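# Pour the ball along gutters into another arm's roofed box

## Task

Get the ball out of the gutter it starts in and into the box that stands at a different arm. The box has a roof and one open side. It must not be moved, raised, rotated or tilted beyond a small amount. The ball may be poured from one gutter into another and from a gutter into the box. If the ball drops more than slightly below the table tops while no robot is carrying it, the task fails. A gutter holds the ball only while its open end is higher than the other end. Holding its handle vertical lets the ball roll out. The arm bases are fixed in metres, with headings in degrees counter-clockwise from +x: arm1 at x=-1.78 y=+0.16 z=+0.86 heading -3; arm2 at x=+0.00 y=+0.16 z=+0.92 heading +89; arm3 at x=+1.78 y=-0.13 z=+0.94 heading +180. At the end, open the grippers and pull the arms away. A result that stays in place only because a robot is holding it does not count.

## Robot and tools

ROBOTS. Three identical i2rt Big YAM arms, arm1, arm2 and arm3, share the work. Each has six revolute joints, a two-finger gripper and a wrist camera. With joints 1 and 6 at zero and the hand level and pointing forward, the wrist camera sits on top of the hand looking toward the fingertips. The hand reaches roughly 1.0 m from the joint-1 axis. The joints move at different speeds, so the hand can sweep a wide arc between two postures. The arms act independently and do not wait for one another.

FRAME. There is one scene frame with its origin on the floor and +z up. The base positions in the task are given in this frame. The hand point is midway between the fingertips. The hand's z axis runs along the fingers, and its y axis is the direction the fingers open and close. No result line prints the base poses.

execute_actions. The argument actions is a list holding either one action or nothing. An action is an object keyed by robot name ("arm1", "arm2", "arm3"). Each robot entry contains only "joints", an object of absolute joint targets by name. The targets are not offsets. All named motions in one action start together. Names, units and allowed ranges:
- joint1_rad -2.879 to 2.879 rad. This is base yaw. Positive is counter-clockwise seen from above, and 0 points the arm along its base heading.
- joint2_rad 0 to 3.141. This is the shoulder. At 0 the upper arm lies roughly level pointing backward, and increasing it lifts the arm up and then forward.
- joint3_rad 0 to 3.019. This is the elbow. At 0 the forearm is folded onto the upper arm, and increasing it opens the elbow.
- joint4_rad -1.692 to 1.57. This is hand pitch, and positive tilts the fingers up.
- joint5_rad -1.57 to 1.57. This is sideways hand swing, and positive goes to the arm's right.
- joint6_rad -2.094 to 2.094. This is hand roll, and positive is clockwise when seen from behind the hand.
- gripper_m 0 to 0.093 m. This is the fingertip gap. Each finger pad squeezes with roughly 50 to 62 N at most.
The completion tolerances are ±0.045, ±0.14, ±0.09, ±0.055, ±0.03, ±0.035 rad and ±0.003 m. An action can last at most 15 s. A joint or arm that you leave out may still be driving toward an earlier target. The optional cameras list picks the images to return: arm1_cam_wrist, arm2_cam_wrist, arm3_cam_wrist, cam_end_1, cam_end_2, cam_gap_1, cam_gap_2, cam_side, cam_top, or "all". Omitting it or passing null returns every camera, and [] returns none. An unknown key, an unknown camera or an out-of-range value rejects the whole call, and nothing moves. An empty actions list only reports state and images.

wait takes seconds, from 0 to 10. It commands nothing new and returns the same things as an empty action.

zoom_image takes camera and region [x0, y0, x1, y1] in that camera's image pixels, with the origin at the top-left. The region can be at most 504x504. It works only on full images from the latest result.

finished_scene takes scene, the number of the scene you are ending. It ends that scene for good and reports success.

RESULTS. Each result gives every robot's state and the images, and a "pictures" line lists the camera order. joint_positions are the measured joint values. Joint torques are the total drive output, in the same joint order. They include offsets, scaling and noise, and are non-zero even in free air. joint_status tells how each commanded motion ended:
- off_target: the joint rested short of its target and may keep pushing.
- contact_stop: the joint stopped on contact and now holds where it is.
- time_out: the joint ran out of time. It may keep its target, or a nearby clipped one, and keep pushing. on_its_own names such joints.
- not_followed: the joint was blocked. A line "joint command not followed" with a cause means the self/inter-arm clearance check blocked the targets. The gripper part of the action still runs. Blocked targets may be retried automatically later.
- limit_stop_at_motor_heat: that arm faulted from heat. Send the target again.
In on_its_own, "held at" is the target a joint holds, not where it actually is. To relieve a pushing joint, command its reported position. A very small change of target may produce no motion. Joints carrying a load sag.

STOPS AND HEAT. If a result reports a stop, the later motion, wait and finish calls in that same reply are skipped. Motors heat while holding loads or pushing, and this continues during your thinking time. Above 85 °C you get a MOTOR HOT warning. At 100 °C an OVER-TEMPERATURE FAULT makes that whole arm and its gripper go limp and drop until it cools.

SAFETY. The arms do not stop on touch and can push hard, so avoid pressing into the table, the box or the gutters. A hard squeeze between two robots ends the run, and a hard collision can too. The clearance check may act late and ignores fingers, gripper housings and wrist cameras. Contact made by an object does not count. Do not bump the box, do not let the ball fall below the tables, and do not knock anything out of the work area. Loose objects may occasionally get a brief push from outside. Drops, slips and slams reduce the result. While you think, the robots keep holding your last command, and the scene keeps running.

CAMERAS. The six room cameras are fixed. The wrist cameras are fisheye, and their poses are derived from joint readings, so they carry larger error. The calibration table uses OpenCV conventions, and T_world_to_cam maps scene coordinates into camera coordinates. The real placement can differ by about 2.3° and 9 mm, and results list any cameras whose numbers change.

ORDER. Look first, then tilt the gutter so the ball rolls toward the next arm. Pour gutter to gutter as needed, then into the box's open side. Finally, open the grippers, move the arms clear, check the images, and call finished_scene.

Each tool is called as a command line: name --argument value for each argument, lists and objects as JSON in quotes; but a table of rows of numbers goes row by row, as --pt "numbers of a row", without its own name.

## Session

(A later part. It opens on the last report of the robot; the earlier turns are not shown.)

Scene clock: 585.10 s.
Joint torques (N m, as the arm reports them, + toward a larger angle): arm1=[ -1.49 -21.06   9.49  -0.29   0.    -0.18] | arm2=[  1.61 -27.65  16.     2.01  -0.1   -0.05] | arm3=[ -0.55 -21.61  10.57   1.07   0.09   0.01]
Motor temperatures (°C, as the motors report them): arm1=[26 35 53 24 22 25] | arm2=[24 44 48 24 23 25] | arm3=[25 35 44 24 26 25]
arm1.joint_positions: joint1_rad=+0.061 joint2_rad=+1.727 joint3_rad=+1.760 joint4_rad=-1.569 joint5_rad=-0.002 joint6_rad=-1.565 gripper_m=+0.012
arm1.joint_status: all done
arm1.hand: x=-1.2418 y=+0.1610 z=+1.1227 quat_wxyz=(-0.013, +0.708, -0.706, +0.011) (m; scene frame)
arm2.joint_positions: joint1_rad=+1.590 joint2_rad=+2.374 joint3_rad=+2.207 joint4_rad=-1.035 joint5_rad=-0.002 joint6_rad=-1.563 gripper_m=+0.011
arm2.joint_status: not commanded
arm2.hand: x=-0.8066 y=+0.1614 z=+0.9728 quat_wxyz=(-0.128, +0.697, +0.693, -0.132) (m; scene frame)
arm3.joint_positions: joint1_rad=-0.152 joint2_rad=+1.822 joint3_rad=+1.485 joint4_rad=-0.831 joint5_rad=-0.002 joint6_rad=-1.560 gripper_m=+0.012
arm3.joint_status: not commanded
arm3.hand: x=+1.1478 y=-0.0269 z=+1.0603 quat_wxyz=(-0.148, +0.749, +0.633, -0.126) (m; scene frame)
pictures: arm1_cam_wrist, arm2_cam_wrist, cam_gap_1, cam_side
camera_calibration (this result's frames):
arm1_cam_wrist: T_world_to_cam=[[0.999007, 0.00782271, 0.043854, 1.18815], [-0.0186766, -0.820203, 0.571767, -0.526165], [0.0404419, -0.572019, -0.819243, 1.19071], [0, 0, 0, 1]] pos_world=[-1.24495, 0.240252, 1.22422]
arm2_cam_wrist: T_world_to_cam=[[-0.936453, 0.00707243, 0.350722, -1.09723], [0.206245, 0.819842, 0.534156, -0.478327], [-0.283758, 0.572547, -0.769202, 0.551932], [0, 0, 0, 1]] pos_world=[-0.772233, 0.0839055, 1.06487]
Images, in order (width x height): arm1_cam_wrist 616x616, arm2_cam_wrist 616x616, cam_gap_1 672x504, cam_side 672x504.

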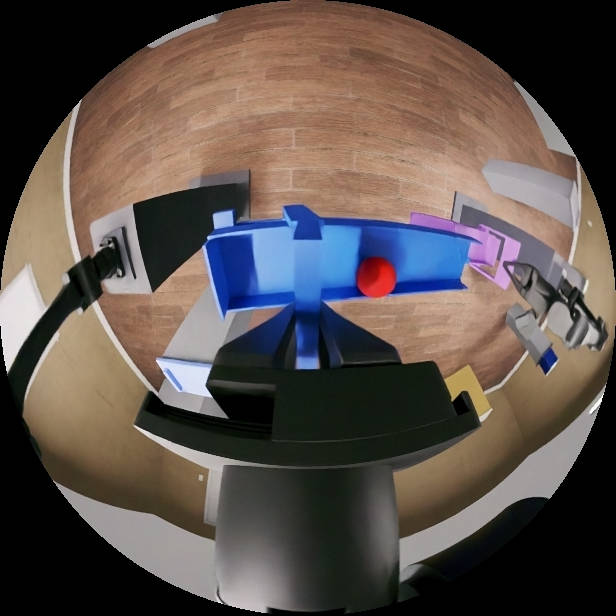

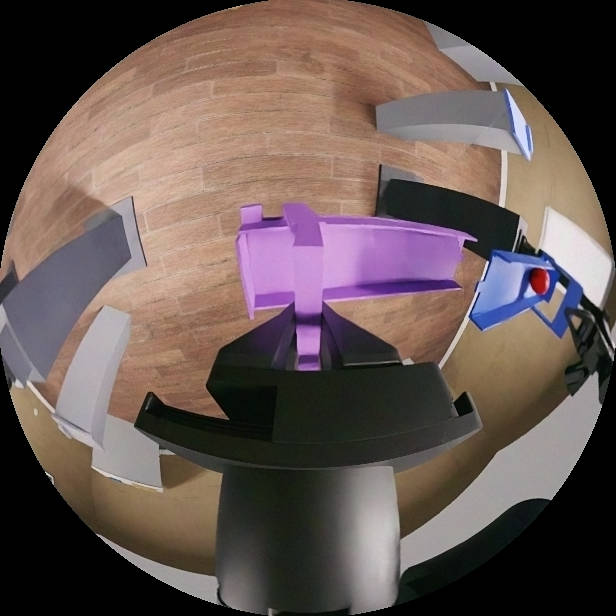

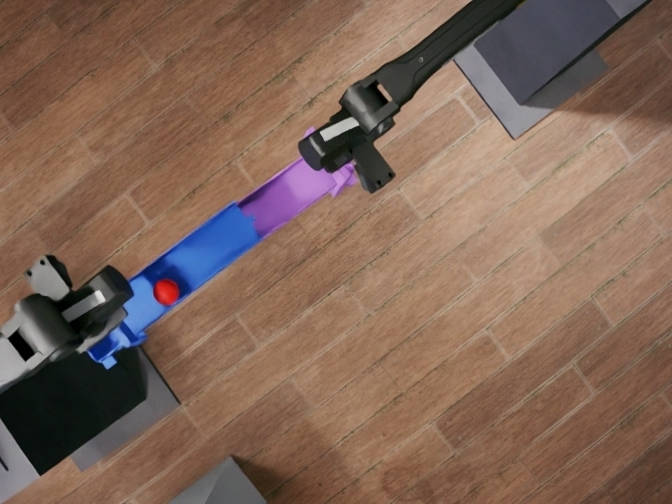

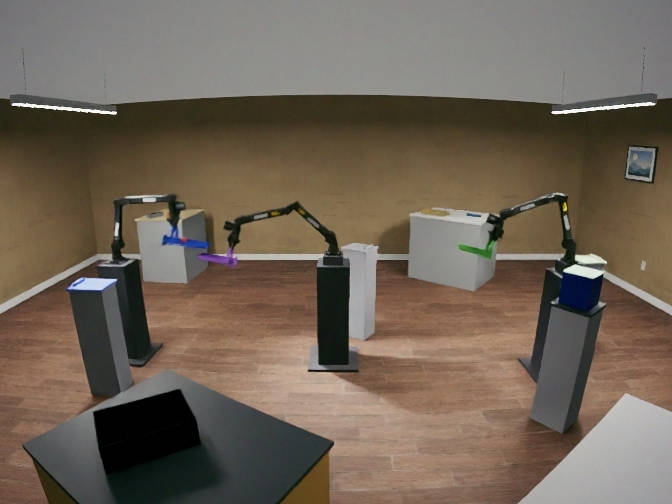

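execute_actions --actions '[]' --cameras '["arm2_cam_wrist","cam_side","cam_gap_1"]'

Scene clock: 592.87 s.
Joint torques (N m, as the arm reports them, + toward a larger angle): arm1=[ -1.3  -21.06   9.48  -0.25  -0.01  -0.19] | arm2=[  1.68 -27.93  15.98   1.9   -0.16  -0.03] | arm3=[ -1.3  -20.43  10.44   0.81   0.07  -0.05]
Motor temperatures (°C, as the motors report them): arm1=[26 35 53 24 22 25] | arm2=[24 44 48 24 23 25] | arm3=[25 35 44 24 26 25]
arm1.joint_positions: joint1_rad=+0.061 joint2_rad=+1.727 joint3_rad=+1.760 joint4_rad=-1.569 joint5_rad=-0.002 joint6_rad=-1.565 gripper_m=+0.012
arm1.joint_status: all done
arm1.hand: x=-1.2418 y=+0.1610 z=+1.1227 quat_wxyz=(-0.013, +0.708, -0.706, +0.011) (m; scene frame)
arm2.joint_positions: joint1_rad=+1.589 joint2_rad=+2.374 joint3_rad=+2.207 joint4_rad=-1.032 joint5_rad=+0.000 joint6_rad=-1.565 gripper_m=+0.011
arm2.joint_status: not commanded
arm2.hand: x=-0.8072 y=+0.1622 z=+0.9730 quat_wxyz=(-0.130, +0.697, +0.693, -0.132) (m; scene frame)
arm3.joint_positions: joint1_rad=-0.152 joint2_rad=+1.822 joint3_rad=+1.485 joint4_rad=-0.831 joint5_rad=-0.002 joint6_rad=-1.560 gripper_m=+0.012
arm3.joint_status: not commanded
arm3.hand: x=+1.1478 y=-0.0269 z=+1.0603 quat_wxyz=(-0.148, +0.749, +0.633, -0.126) (m; scene frame)
pictures: arm2_cam_wrist, cam_gap_1, cam_side
camera_calibration (this result's frames):
arm2_cam_wrist: T_world_to_cam=[[-0.935515, 0.00590448, 0.353239, -1.09939], [0.207303, 0.818807, 0.535333, -0.479169], [-0.286073, 0.574039, -0.76723, 0.547407], [0, 0, 0, 1]] pos_world=[-0.772564, 0.0846052, 1.06485]
Images, in order (width x height): arm2_cam_wrist 616x616, cam_gap_1 672x504, cam_side 672x504.

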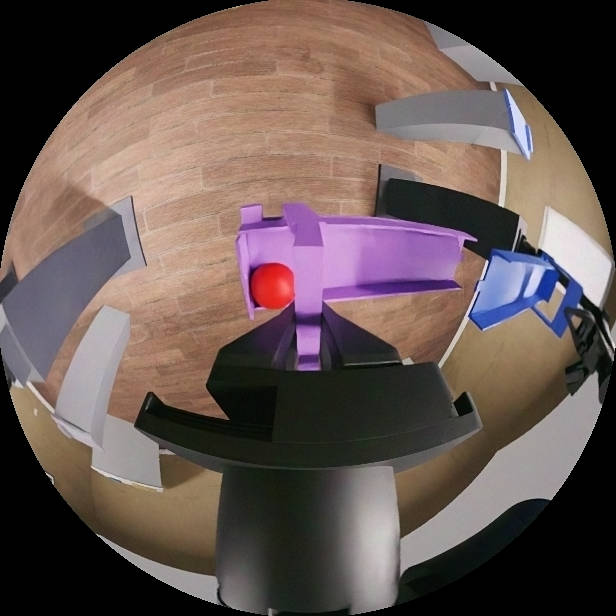

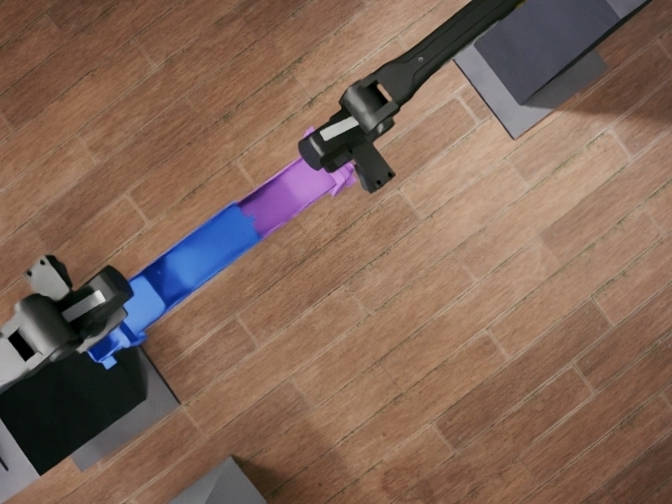

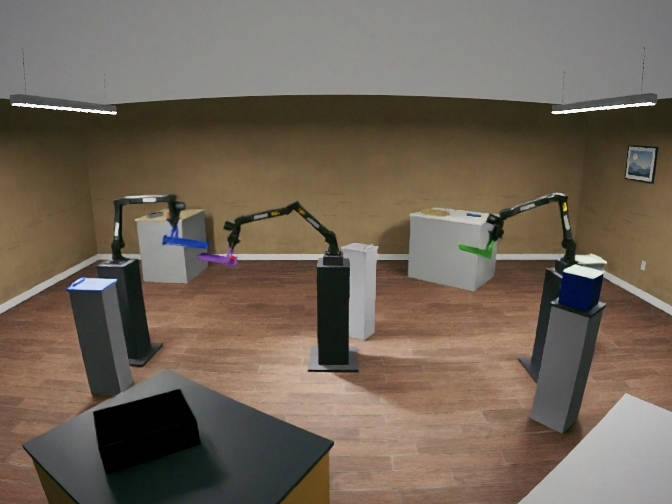

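execute_actions --actions '[{"arm1":{"joints":{"joint2_rad":1.4}},"arm3":{"joints":{"joint1_rad":-0.162,"joint2_rad":2.2,"joint3_rad":2.2,"joint4_rad":-1.13}}}]' --cameras '["arm3_cam_wrist","cam_side","cam_top"]'

Scene clock: 625.77 s.
Joint torques (N m, as the arm reports them, + toward a larger angle): arm1=[ -1.47 -13.66   9.5    0.49  -0.01  -0.16] | arm2=[  1.71 -27.66  16.     1.9   -0.15  -0.04] | arm3=[ -0.98 -28.44  12.31   0.73   0.08  -0.05]
Motor temperatures (°C, as the motors report them): arm1=[26 35 52 24 22 25] | arm2=[24 46 49 24 23 25] | arm3=[25 36 45 24 26 25]
arm1.joint_positions: joint1_rad=+0.061 joint2_rad=+1.413 joint3_rad=+1.760 joint4_rad=-1.576 joint5_rad=-0.002 joint6_rad=-1.565 gripper_m=+0.012
arm1.joint_status: all done
arm1.hand: x=-1.3090 y=+0.1604 z=+1.2753 quat_wxyz=(-0.122, +0.698, -0.696, +0.119) (m; scene frame)
arm2.joint_positions: joint1_rad=+1.589 joint2_rad=+2.374 joint3_rad=+2.207 joint4_rad=-1.032 joint5_rad=+0.000 joint6_rad=-1.565 gripper_m=+0.011
arm2.joint_status: not commanded
arm2.hand: x=-0.8072 y=+0.1622 z=+0.9730 quat_wxyz=(-0.130, +0.697, +0.693, -0.132) (m; scene frame)
arm3.joint_positions: joint1_rad=-0.152 joint2_rad=+2.218 joint3_rad=+2.146 joint4_rad=-1.127 joint5_rad=-0.002 joint6_rad=-1.560 gripper_m=+0.012
arm3.joint_status: all done
arm3.hand: x=+1.0133 y=-0.0055 z=+1.0660 quat_wxyz=(-0.136, +0.752, +0.635, -0.116) (m; scene frame)
pictures: arm3_cam_wrist, cam_side, cam_top
camera_calibration (this result's frames):
arm3_cam_wrist: T_world_to_cam=[[-0.921991, 0.170075, 0.347862, 0.564853], [0.344976, 0.768796, 0.538465, -0.91175], [-0.175855, 0.616464, -0.767494, 1.1213], [0, 0, 0, 1]] pos_world=[1.03251, -0.0863616, 1.15505]
Images, in order (width x height): arm3_cam_wrist 616x616, cam_side 672x504, cam_top 672x504.

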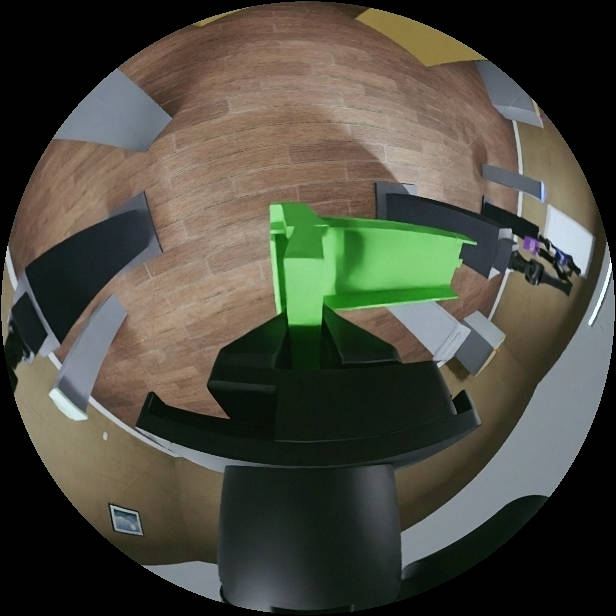

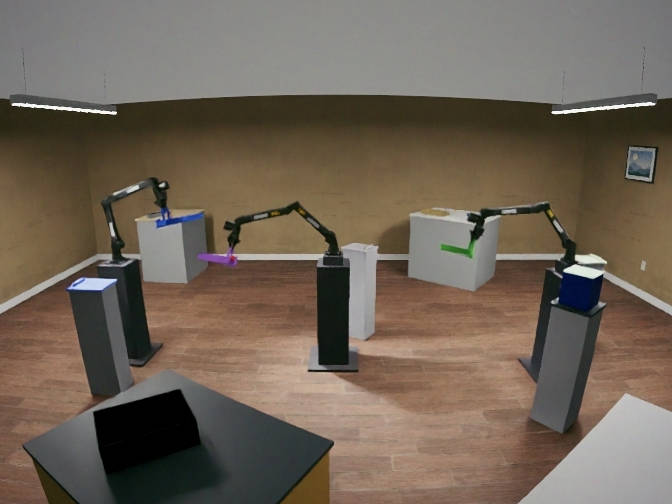

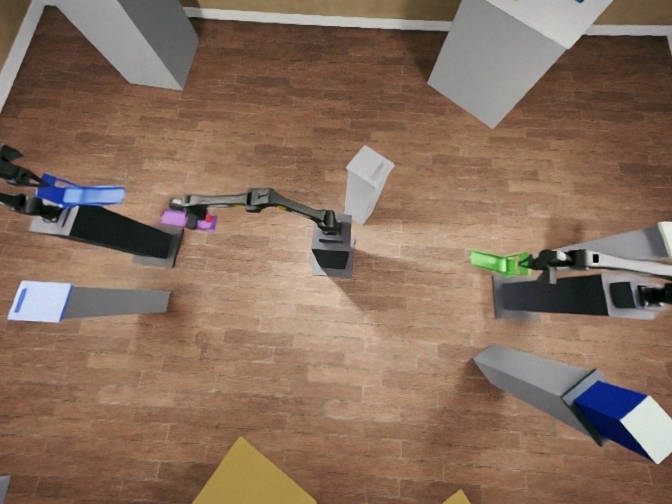

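execute_actions --actions '[{"arm1":{"joints":{"joint1_rad":-1.237,"joint2_rad":1.91,"joint3_rad":1.95,"joint4_rad":-1.35,"joint5_rad":0.2,"joint6_rad":0.287}},"arm2":{"joints":{"joint1_rad":-1.715,"joint2_rad":1.75,"joint4_rad":-1.33}}}]' --cameras '["arm1_cam_wrist","arm2_cam_wrist","cam_side","cam_top"]'

Scene clock: 648.87 s.
Joint torques (N m, as the arm reports them, + toward a larger angle): arm1=[ -1.13 -24.33  10.11   0.5    0.34  -0.06] | arm2=[  2.03 -20.57  12.29   1.14  -0.17  -0.01] | arm3=[ -0.97 -28.44  12.11   0.93   0.04  -0.09]
Motor temperatures (°C, as the motors report them): arm1=[26 34 53 24 22 25] | arm2=[24 46 50 24 23 25] | arm3=[25 39 48 24 26 25]
arm1.joint_positions: joint1_rad=-1.231 joint2_rad=+1.930 joint3_rad=+1.921 joint4_rad=-1.352 joint5_rad=+0.196 joint6_rad=+0.279 gripper_m=+0.012
arm1.joint_status: all done
arm1.hand: x=-1.6275 y=-0.4777 z=+1.0827 quat_wxyz=(-0.045, -0.704, -0.696, +0.136) (m; scene frame)
arm2.joint_positions: joint1_rad=-1.718 joint2_rad=+1.789 joint3_rad=+2.244 joint4_rad=-1.322 joint5_rad=+0.001 joint6_rad=-1.566 gripper_m=+0.011
arm2.joint_status: all done
arm2.hand: x=+0.6637 y=+0.0520 z=+1.3849 quat_wxyz=(-0.222, +0.606, -0.718, +0.263) (m; scene frame)
arm3.joint_positions: joint1_rad=-0.152 joint2_rad=+2.218 joint3_rad=+2.146 joint4_rad=-1.127 joint5_rad=-0.002 joint6_rad=-1.560 gripper_m=+0.012
arm3.joint_status: not commanded
arm3.hand: x=+1.0133 y=-0.0055 z=+1.0660 quat_wxyz=(-0.136, +0.752, +0.635, -0.116) (m; scene frame)
pictures: arm1_cam_wrist, arm2_cam_wrist, cam_side, cam_top
camera_calibration (this result's frames):
arm1_cam_wrist: T_world_to_cam=[[-0.990379, 0.0258167, 0.135953, -1.7486], [0.0714478, 0.936764, 0.342592, 0.199721], [-0.118511, 0.349009, -0.929595, 1.10899], [0, 0, 0, 1]] pos_world=[-1.61461, -0.528997, 1.20022]
arm2_cam_wrist: T_world_to_cam=[[0.75995, -0.129533, 0.636944, -1.37933], [-0.499391, -0.743592, 0.444611, -0.238408], [0.416035, -0.655966, -0.62978, 0.755114], [0, 0, 0, 1]] pos_world=[0.615008, 0.139382, 1.46011]
Images, in order (width x height): arm1_cam_wrist 616x616, arm2_cam_wrist 616x616, cam_side 672x504, cam_top 672x504.

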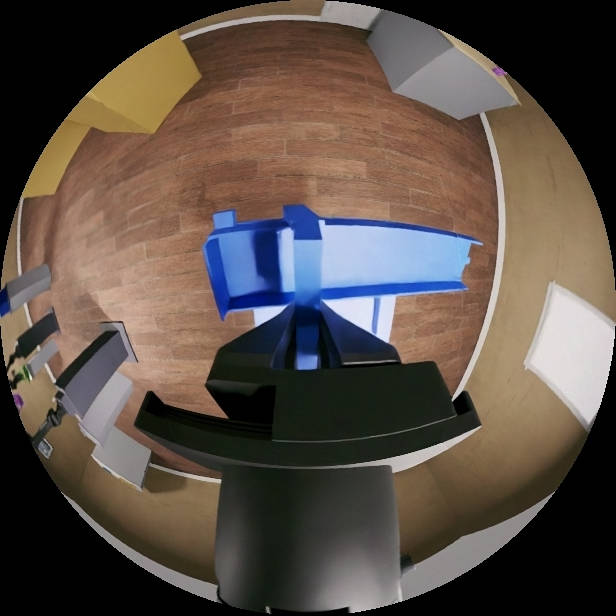

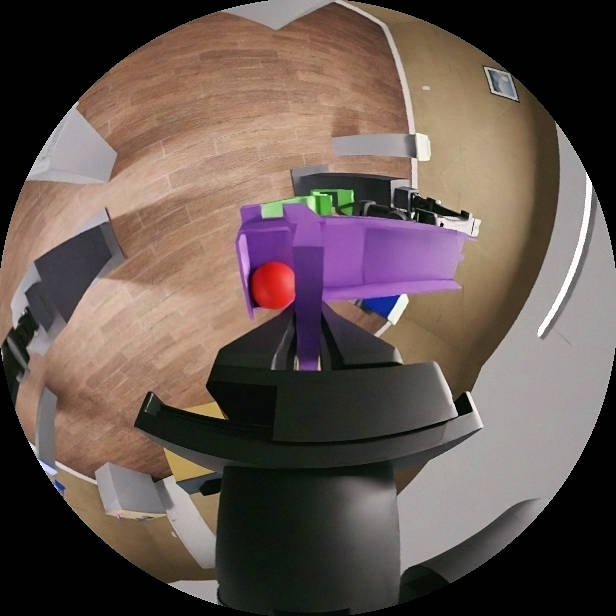

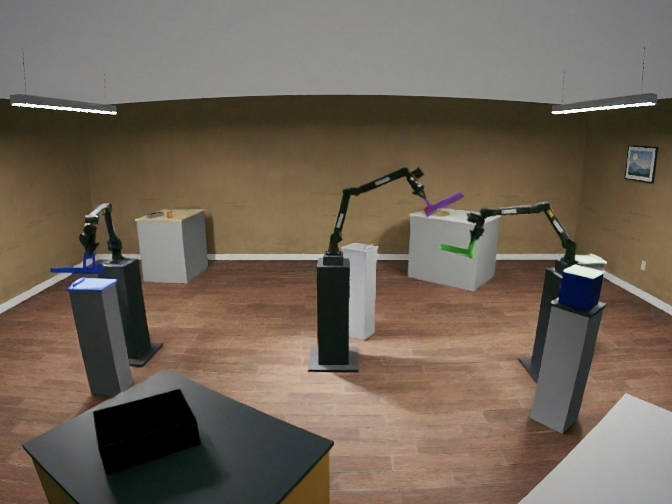

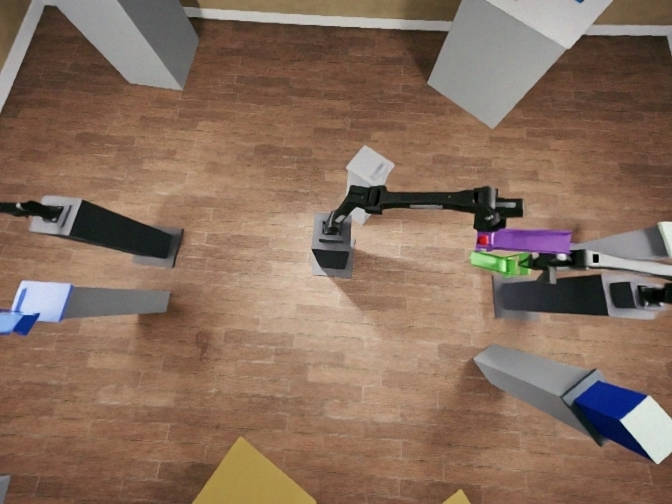

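execute_actions --actions '[{"arm1":{"joints":{"joint3_rad":1.668}},"arm2":{"joints":{"joint3_rad":1.845}},"arm3":{"joints":{"joint2_rad":2.33,"joint3_rad":2.345}}}]' --cameras '["arm1_cam_wrist","cam_side","cam_gap_2"]'

zoom_image --camera "cam_side" --region '[380, 160, 540, 270]'

Scene clock: 679.87 s.
Joint torques (N m, as the arm reports them, + toward a larger angle): arm1=[ -1.14 -22.69   7.87   0.11   0.34  -0.06] | arm2=[  1.83 -18.93  12.94   0.58  -0.18  -0.04] | arm3=[ -1.01 -28.71  13.06   0.78   0.    -0.03]
Motor temperatures (°C, as the motors report them): arm1=[26 36 54 24 23 25] | arm2=[24 43 46 23 23 25] | arm3=[25 42 50 24 26 25]
arm1.joint_positions: joint1_rad=-1.231 joint2_rad=+1.924 joint3_rad=+1.661 joint4_rad=-1.351 joint5_rad=+0.196 joint6_rad=+0.280 gripper_m=+0.012
arm1.joint_status: all done
arm1.hand: x=-1.6492 y=-0.4046 z=+0.9825 quat_wxyz=(+0.066, -0.699, -0.708, +0.076) (m; scene frame)
arm2.joint_positions: joint1_rad=-1.718 joint2_rad=+1.769 joint3_rad=+1.824 joint4_rad=-1.325 joint5_rad=+0.001 joint6_rad=-1.566 gripper_m=+0.011
arm2.joint_status: all done
arm2.hand: x=+0.6090 y=+0.0606 z=+1.1939 quat_wxyz=(-0.095, +0.637, -0.756, +0.115) (m; scene frame)
arm3.joint_positions: joint1_rad=-0.152 joint2_rad=+2.342 joint3_rad=+2.279 joint4_rad=-1.131 joint5_rad=-0.002 joint6_rad=-1.560 gripper_m=+0.012
arm3.joint_status: all done
arm3.hand: x=+0.9828 y=-0.0005 z=+1.0322 quat_wxyz=(-0.138, +0.751, +0.635, -0.118) (m; scene frame)
pictures: arm1_cam_wrist, cam_gap_2, cam_side
camera_calibration (this result's frames):
arm1_cam_wrist: T_world_to_cam=[[-0.977864, -0.0156552, 0.208655, -1.8259], [0.104628, 0.826994, 0.55239, -0.0286864], [-0.181204, 0.561993, -0.807049, 0.850118], [0, 0, 0, 1]] pos_world=[-1.62844, -0.482622, 1.08292]
Images, in order (width x height): arm1_cam_wrist 616x616, cam_gap_2 672x504, cam_side 672x504.

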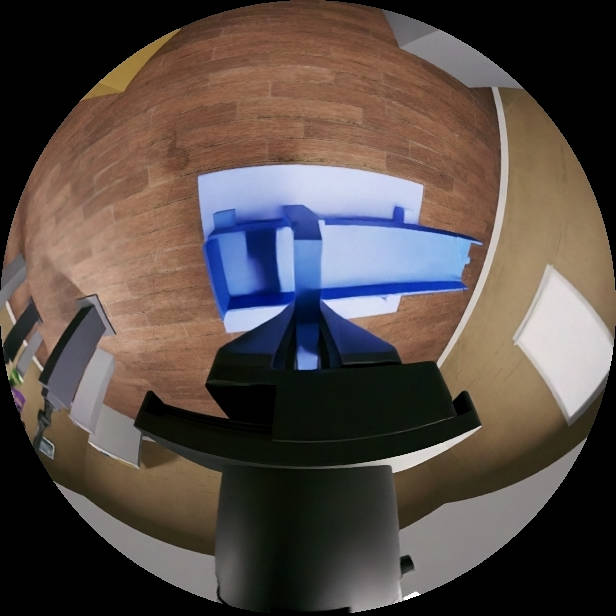

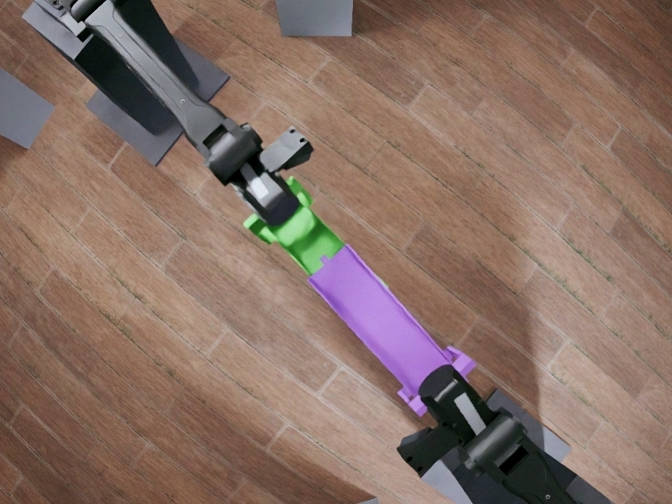

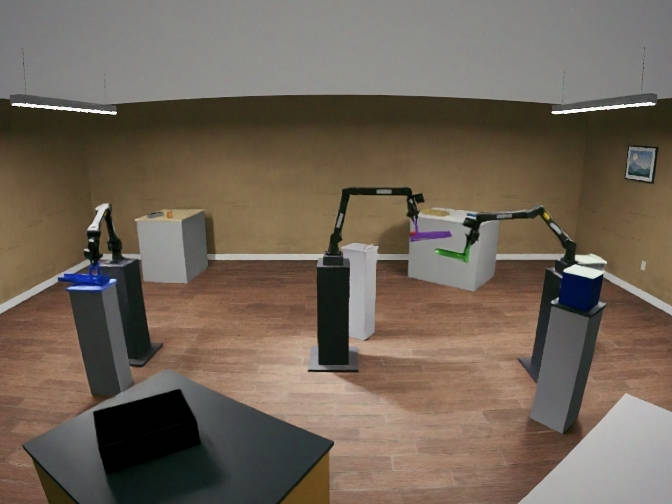

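Region (380, 160, 540, 270) of cam_side's 672x504 image, scaled by 3.150, with more detail than that image has; it fills the top 346 rows of this view, and the rest is white.

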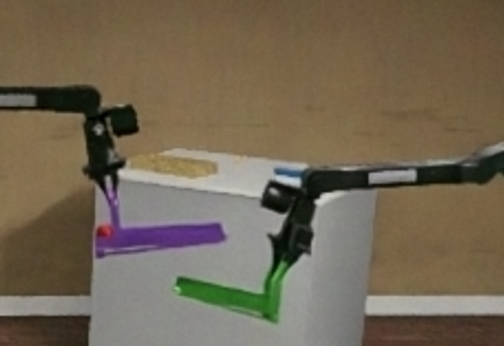

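execute_actions --actions '[{"arm1":{"joints":{"gripper_m":0.07}},"arm2":{"joints":{"joint4_rad":-1.60}}}]' --cameras '["cam_side"]'

execute_actions --actions '[{"arm1":{"joints":{"joint3_rad":1.95}}}]' --cameras '["arm1_cam_wrist","arm3_cam_wrist","cam_side","cam_gap_2"]'

Scene clock: 707.70 s.
Joint torques (N m, as the arm reports them, + toward a larger angle): arm1=[ -1.14 -22.41   7.91   0.1    0.28  -0.06] | arm2=[  1.86 -18.52  12.52  -0.28  -0.18  -0.06] | arm3=[ -1.09 -29.4   13.16   0.84   0.01  -0.01]
Motor temperatures (°C, as the motors report them): arm1=[26 36 50 24 23 25] | arm2=[24 42 47 23 23 25] | arm3=[25 43 53 24 26 25]
arm1.joint_positions: joint1_rad=-1.231 joint2_rad=+1.924 joint3_rad=+1.661 joint4_rad=-1.351 joint5_rad=+0.198 joint6_rad=+0.280 gripper_m=+0.070
arm1.joint_status: all done
arm1.hand: x=-1.6494 y=-0.4047 z=+0.9826 quat_wxyz=(+0.067, -0.699, -0.708, +0.076) (m; scene frame)
arm2.joint_positions: joint1_rad=-1.718 joint2_rad=+1.769 joint3_rad=+1.824 joint4_rad=-1.587 joint5_rad=+0.001 joint6_rad=-1.566 gripper_m=+0.011
arm2.joint_status: all done
arm2.hand: x=+0.5464 y=+0.0710 z=+1.1831 quat_wxyz=(-0.011, +0.645, -0.764, +0.015) (m; scene frame)
arm3.joint_positions: joint1_rad=-0.152 joint2_rad=+2.342 joint3_rad=+2.279 joint4_rad=-1.131 joint5_rad=-0.002 joint6_rad=-1.560 gripper_m=+0.012
arm3.joint_status: not commanded
arm3.hand: x=+0.9828 y=-0.0005 z=+1.0322 quat_wxyz=(-0.138, +0.751, +0.635, -0.118) (m; scene frame)
pictures: cam_side
Images, in order (width x height): cam_side 672x504.

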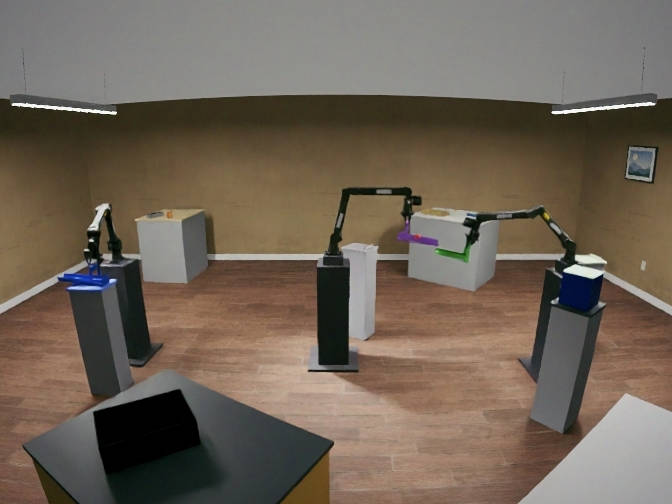

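Scene clock: 709.00 s.
Joint torques (N m, as the arm reports them, + toward a larger angle): arm1=[ -1.27 -21.64  11.1    0.52   0.27  -0.07] | arm2=[  1.86 -18.05  12.41  -0.12  -0.19  -0.06] | arm3=[ -1.71 -28.91  13.22   0.99   0.01  -0.03]
Motor temperatures (°C, as the motors report them): arm1=[26 36 51 24 23 25] | arm2=[24 42 47 23 23 25] | arm3=[25 44 53 24 26 25]
arm1.joint_positions: joint1_rad=-1.231 joint2_rad=+1.906 joint3_rad=+1.908 joint4_rad=-1.351 joint5_rad=+0.198 joint6_rad=+0.280 gripper_m=+0.070
arm1.joint_status: all done
arm1.hand: x=-1.6293 y=-0.4725 z=+1.0919 quat_wxyz=(-0.049, -0.704, -0.694, +0.139) (m; scene frame)
arm2.joint_positions: joint1_rad=-1.718 joint2_rad=+1.769 joint3_rad=+1.824 joint4_rad=-1.588 joint5_rad=+0.001 joint6_rad=-1.566 gripper_m=+0.011
arm2.joint_status: not commanded
arm2.hand: x=+0.5462 y=+0.0710 z=+1.1831 quat_wxyz=(-0.010, +0.645, -0.764, +0.015) (m; scene frame)
arm3.joint_positions: joint1_rad=-0.152 joint2_rad=+2.343 joint3_rad=+2.279 joint4_rad=-1.136 joint5_rad=-0.001 joint6_rad=-1.561 gripper_m=+0.012
arm3.joint_status: not commanded
arm3.hand: x=+0.9839 y=-0.0005 z=+1.0314 quat_wxyz=(-0.136, +0.751, +0.635, -0.116) (m; scene frame)
pictures: arm1_cam_wrist, arm3_cam_wrist, cam_gap_2, cam_side
camera_calibration (this result's frames):
arm1_cam_wrist: T_world_to_cam=[[-0.990597, 0.0286834, 0.133775, -1.74838], [0.0721407, 0.940311, 0.332582, 0.205598], [-0.11625, 0.339105, -0.933538, 1.1188], [0, 0, 0, 1]] pos_world=[-1.61671, -0.522569, 1.20996]
arm3_cam_wrist: T_world_to_cam=[[-0.922577, 0.169019, 0.346821, 0.550577], [0.34373, 0.768337, 0.539915, -0.887105], [-0.175219, 0.617326, -0.766947, 1.0853], [0, 0, 0, 1]] pos_world=[1.00304, -0.0814458, 1.12038]
Images, in order (width x height): arm1_cam_wrist 616x616, arm3_cam_wrist 616x616, cam_gap_2 672x504, cam_side 672x504.

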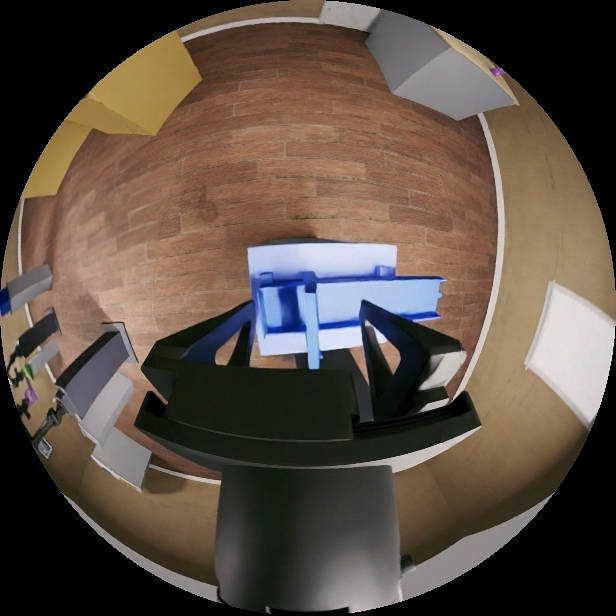

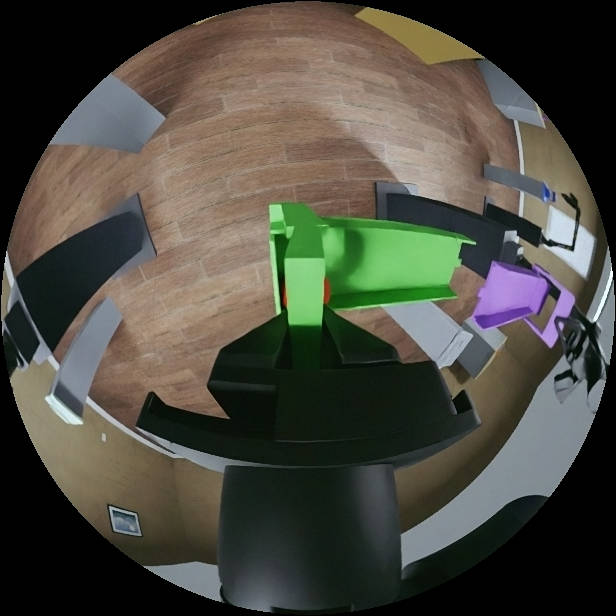

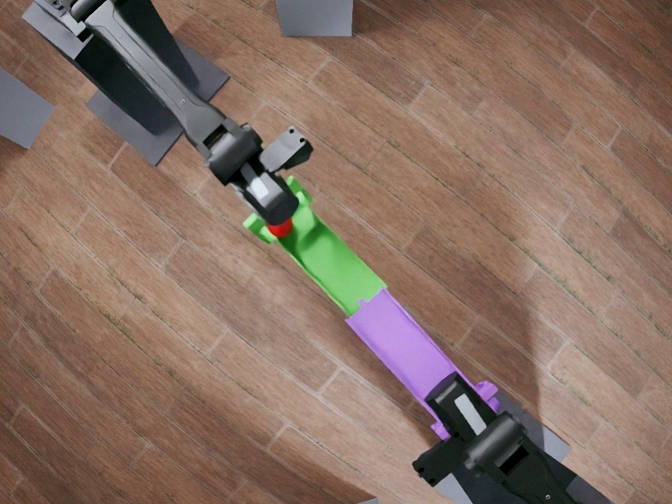

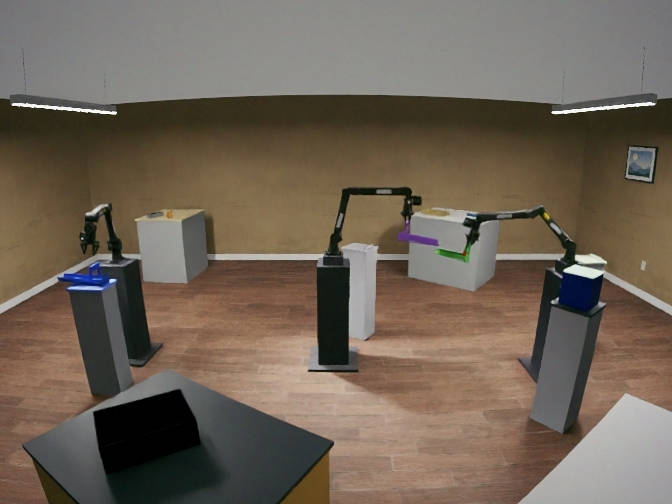

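execute_actions --actions '[{"arm1":{"joints":{"joint2_rad":1.0,"joint3_rad":1.2,"joint4_rad":-1.0}},"arm2":{"joints":{"joint2_rad":1.45}}}]' --cameras '["cam_end_2","cam_top","cam_side"]'

zoom_image --camera "cam_end_2" --region '[150, 170, 260, 270]'

zoom_image --camera "cam_top" --region '[552, 360, 672, 480]'

zoom_image --camera "cam_side" --region '[540, 250, 620, 330]'

Scene clock: 725.30 s.
Joint torques (N m, as the arm reports them, + toward a larger angle): arm1=[-1.15 -5.74  7.68  1.96  0.21 -0.09] | arm2=[  1.86 -12.8   12.44   0.58  -0.18  -0.03] | arm3=[ -0.35 -29.46  13.09   0.9    0.05   0.02]
Motor temperatures (°C, as the motors report them): arm1=[26 36 54 24 23 25] | arm2=[24 42 47 23 23 25] | arm3=[25 44 54 24 26 25]
arm1.joint_positions: joint1_rad=-1.231 joint2_rad=+0.996 joint3_rad=+1.211 joint4_rad=-1.022 joint5_rad=+0.198 joint6_rad=+0.280 gripper_m=+0.070
arm1.joint_status: all done
arm1.hand: x=-1.6952 y=-0.2504 z=+1.2530 quat_wxyz=(-0.281, -0.677, -0.630, +0.259) (m; scene frame)
arm2.joint_positions: joint1_rad=-1.718 joint2_rad=+1.460 joint3_rad=+1.824 joint4_rad=-1.591 joint5_rad=+0.001 joint6_rad=-1.566 gripper_m=+0.011
arm2.joint_status: all done
arm2.hand: x=+0.4808 y=+0.0823 z=+1.3384 quat_wxyz=(-0.109, +0.635, -0.753, +0.131) (m; scene frame)
arm3.joint_positions: joint1_rad=-0.152 joint2_rad=+2.343 joint3_rad=+2.279 joint4_rad=-1.136 joint5_rad=-0.001 joint6_rad=-1.561 gripper_m=+0.012
arm3.joint_status: not commanded
arm3.hand: x=+0.9839 y=-0.0005 z=+1.0314 quat_wxyz=(-0.136, +0.751, +0.635, -0.116) (m; scene frame)
pictures: cam_end_2, cam_side, cam_top
Images, in order (width x height): cam_end_2 672x504, cam_side 672x504, cam_top 672x504.

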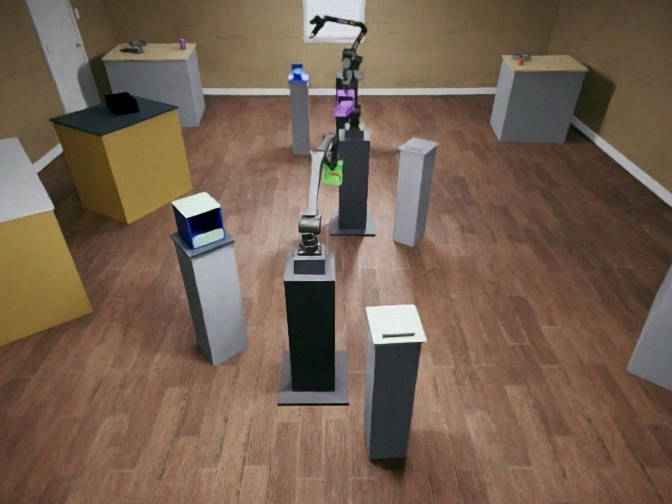

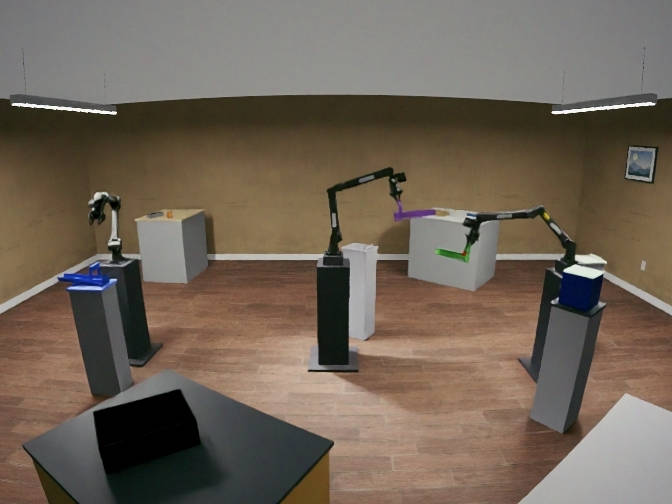

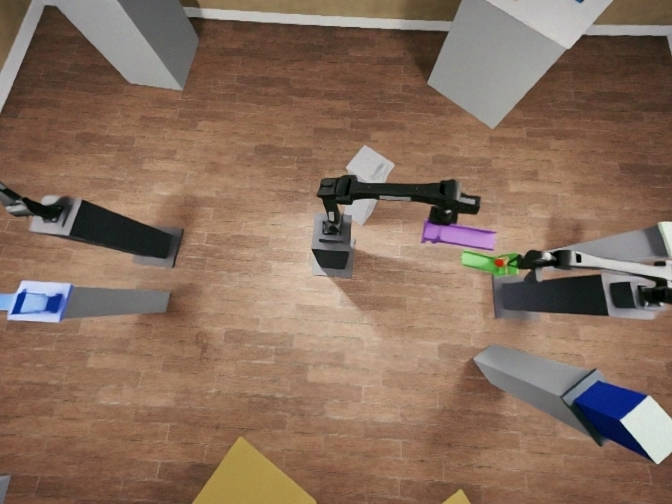

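Region (150, 170, 260, 270) of cam_end_2's 672x504 image, scaled by 4.582, with more detail than that image has; it fills the top 458 rows of this view, and the rest is white.

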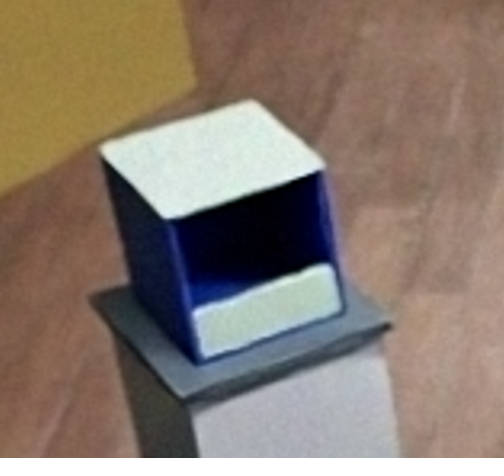

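Region (552, 360, 672, 480) of cam_top's 672x504 image, scaled by 4.200, with more detail than that image has.

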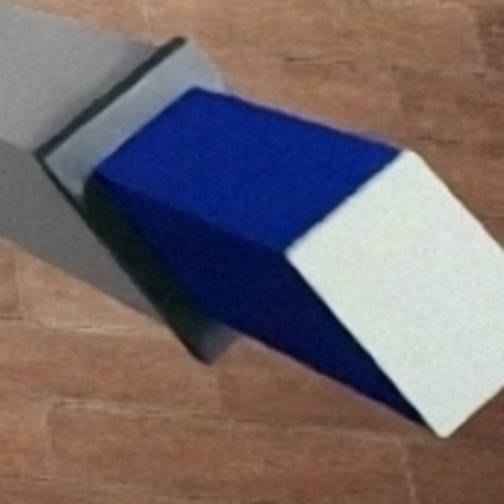

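Region (540, 250, 620, 330) of cam_side's 672x504 image, scaled by 6.300, with more detail than that image has.

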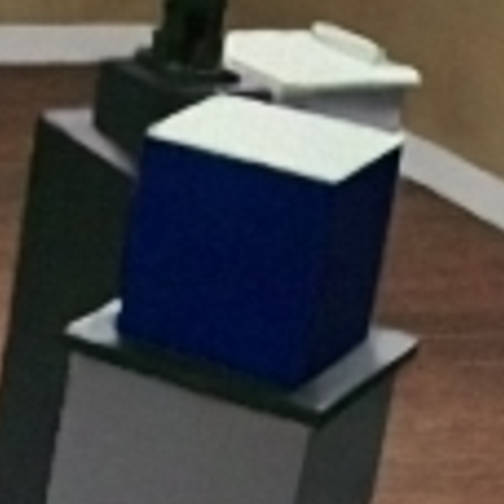

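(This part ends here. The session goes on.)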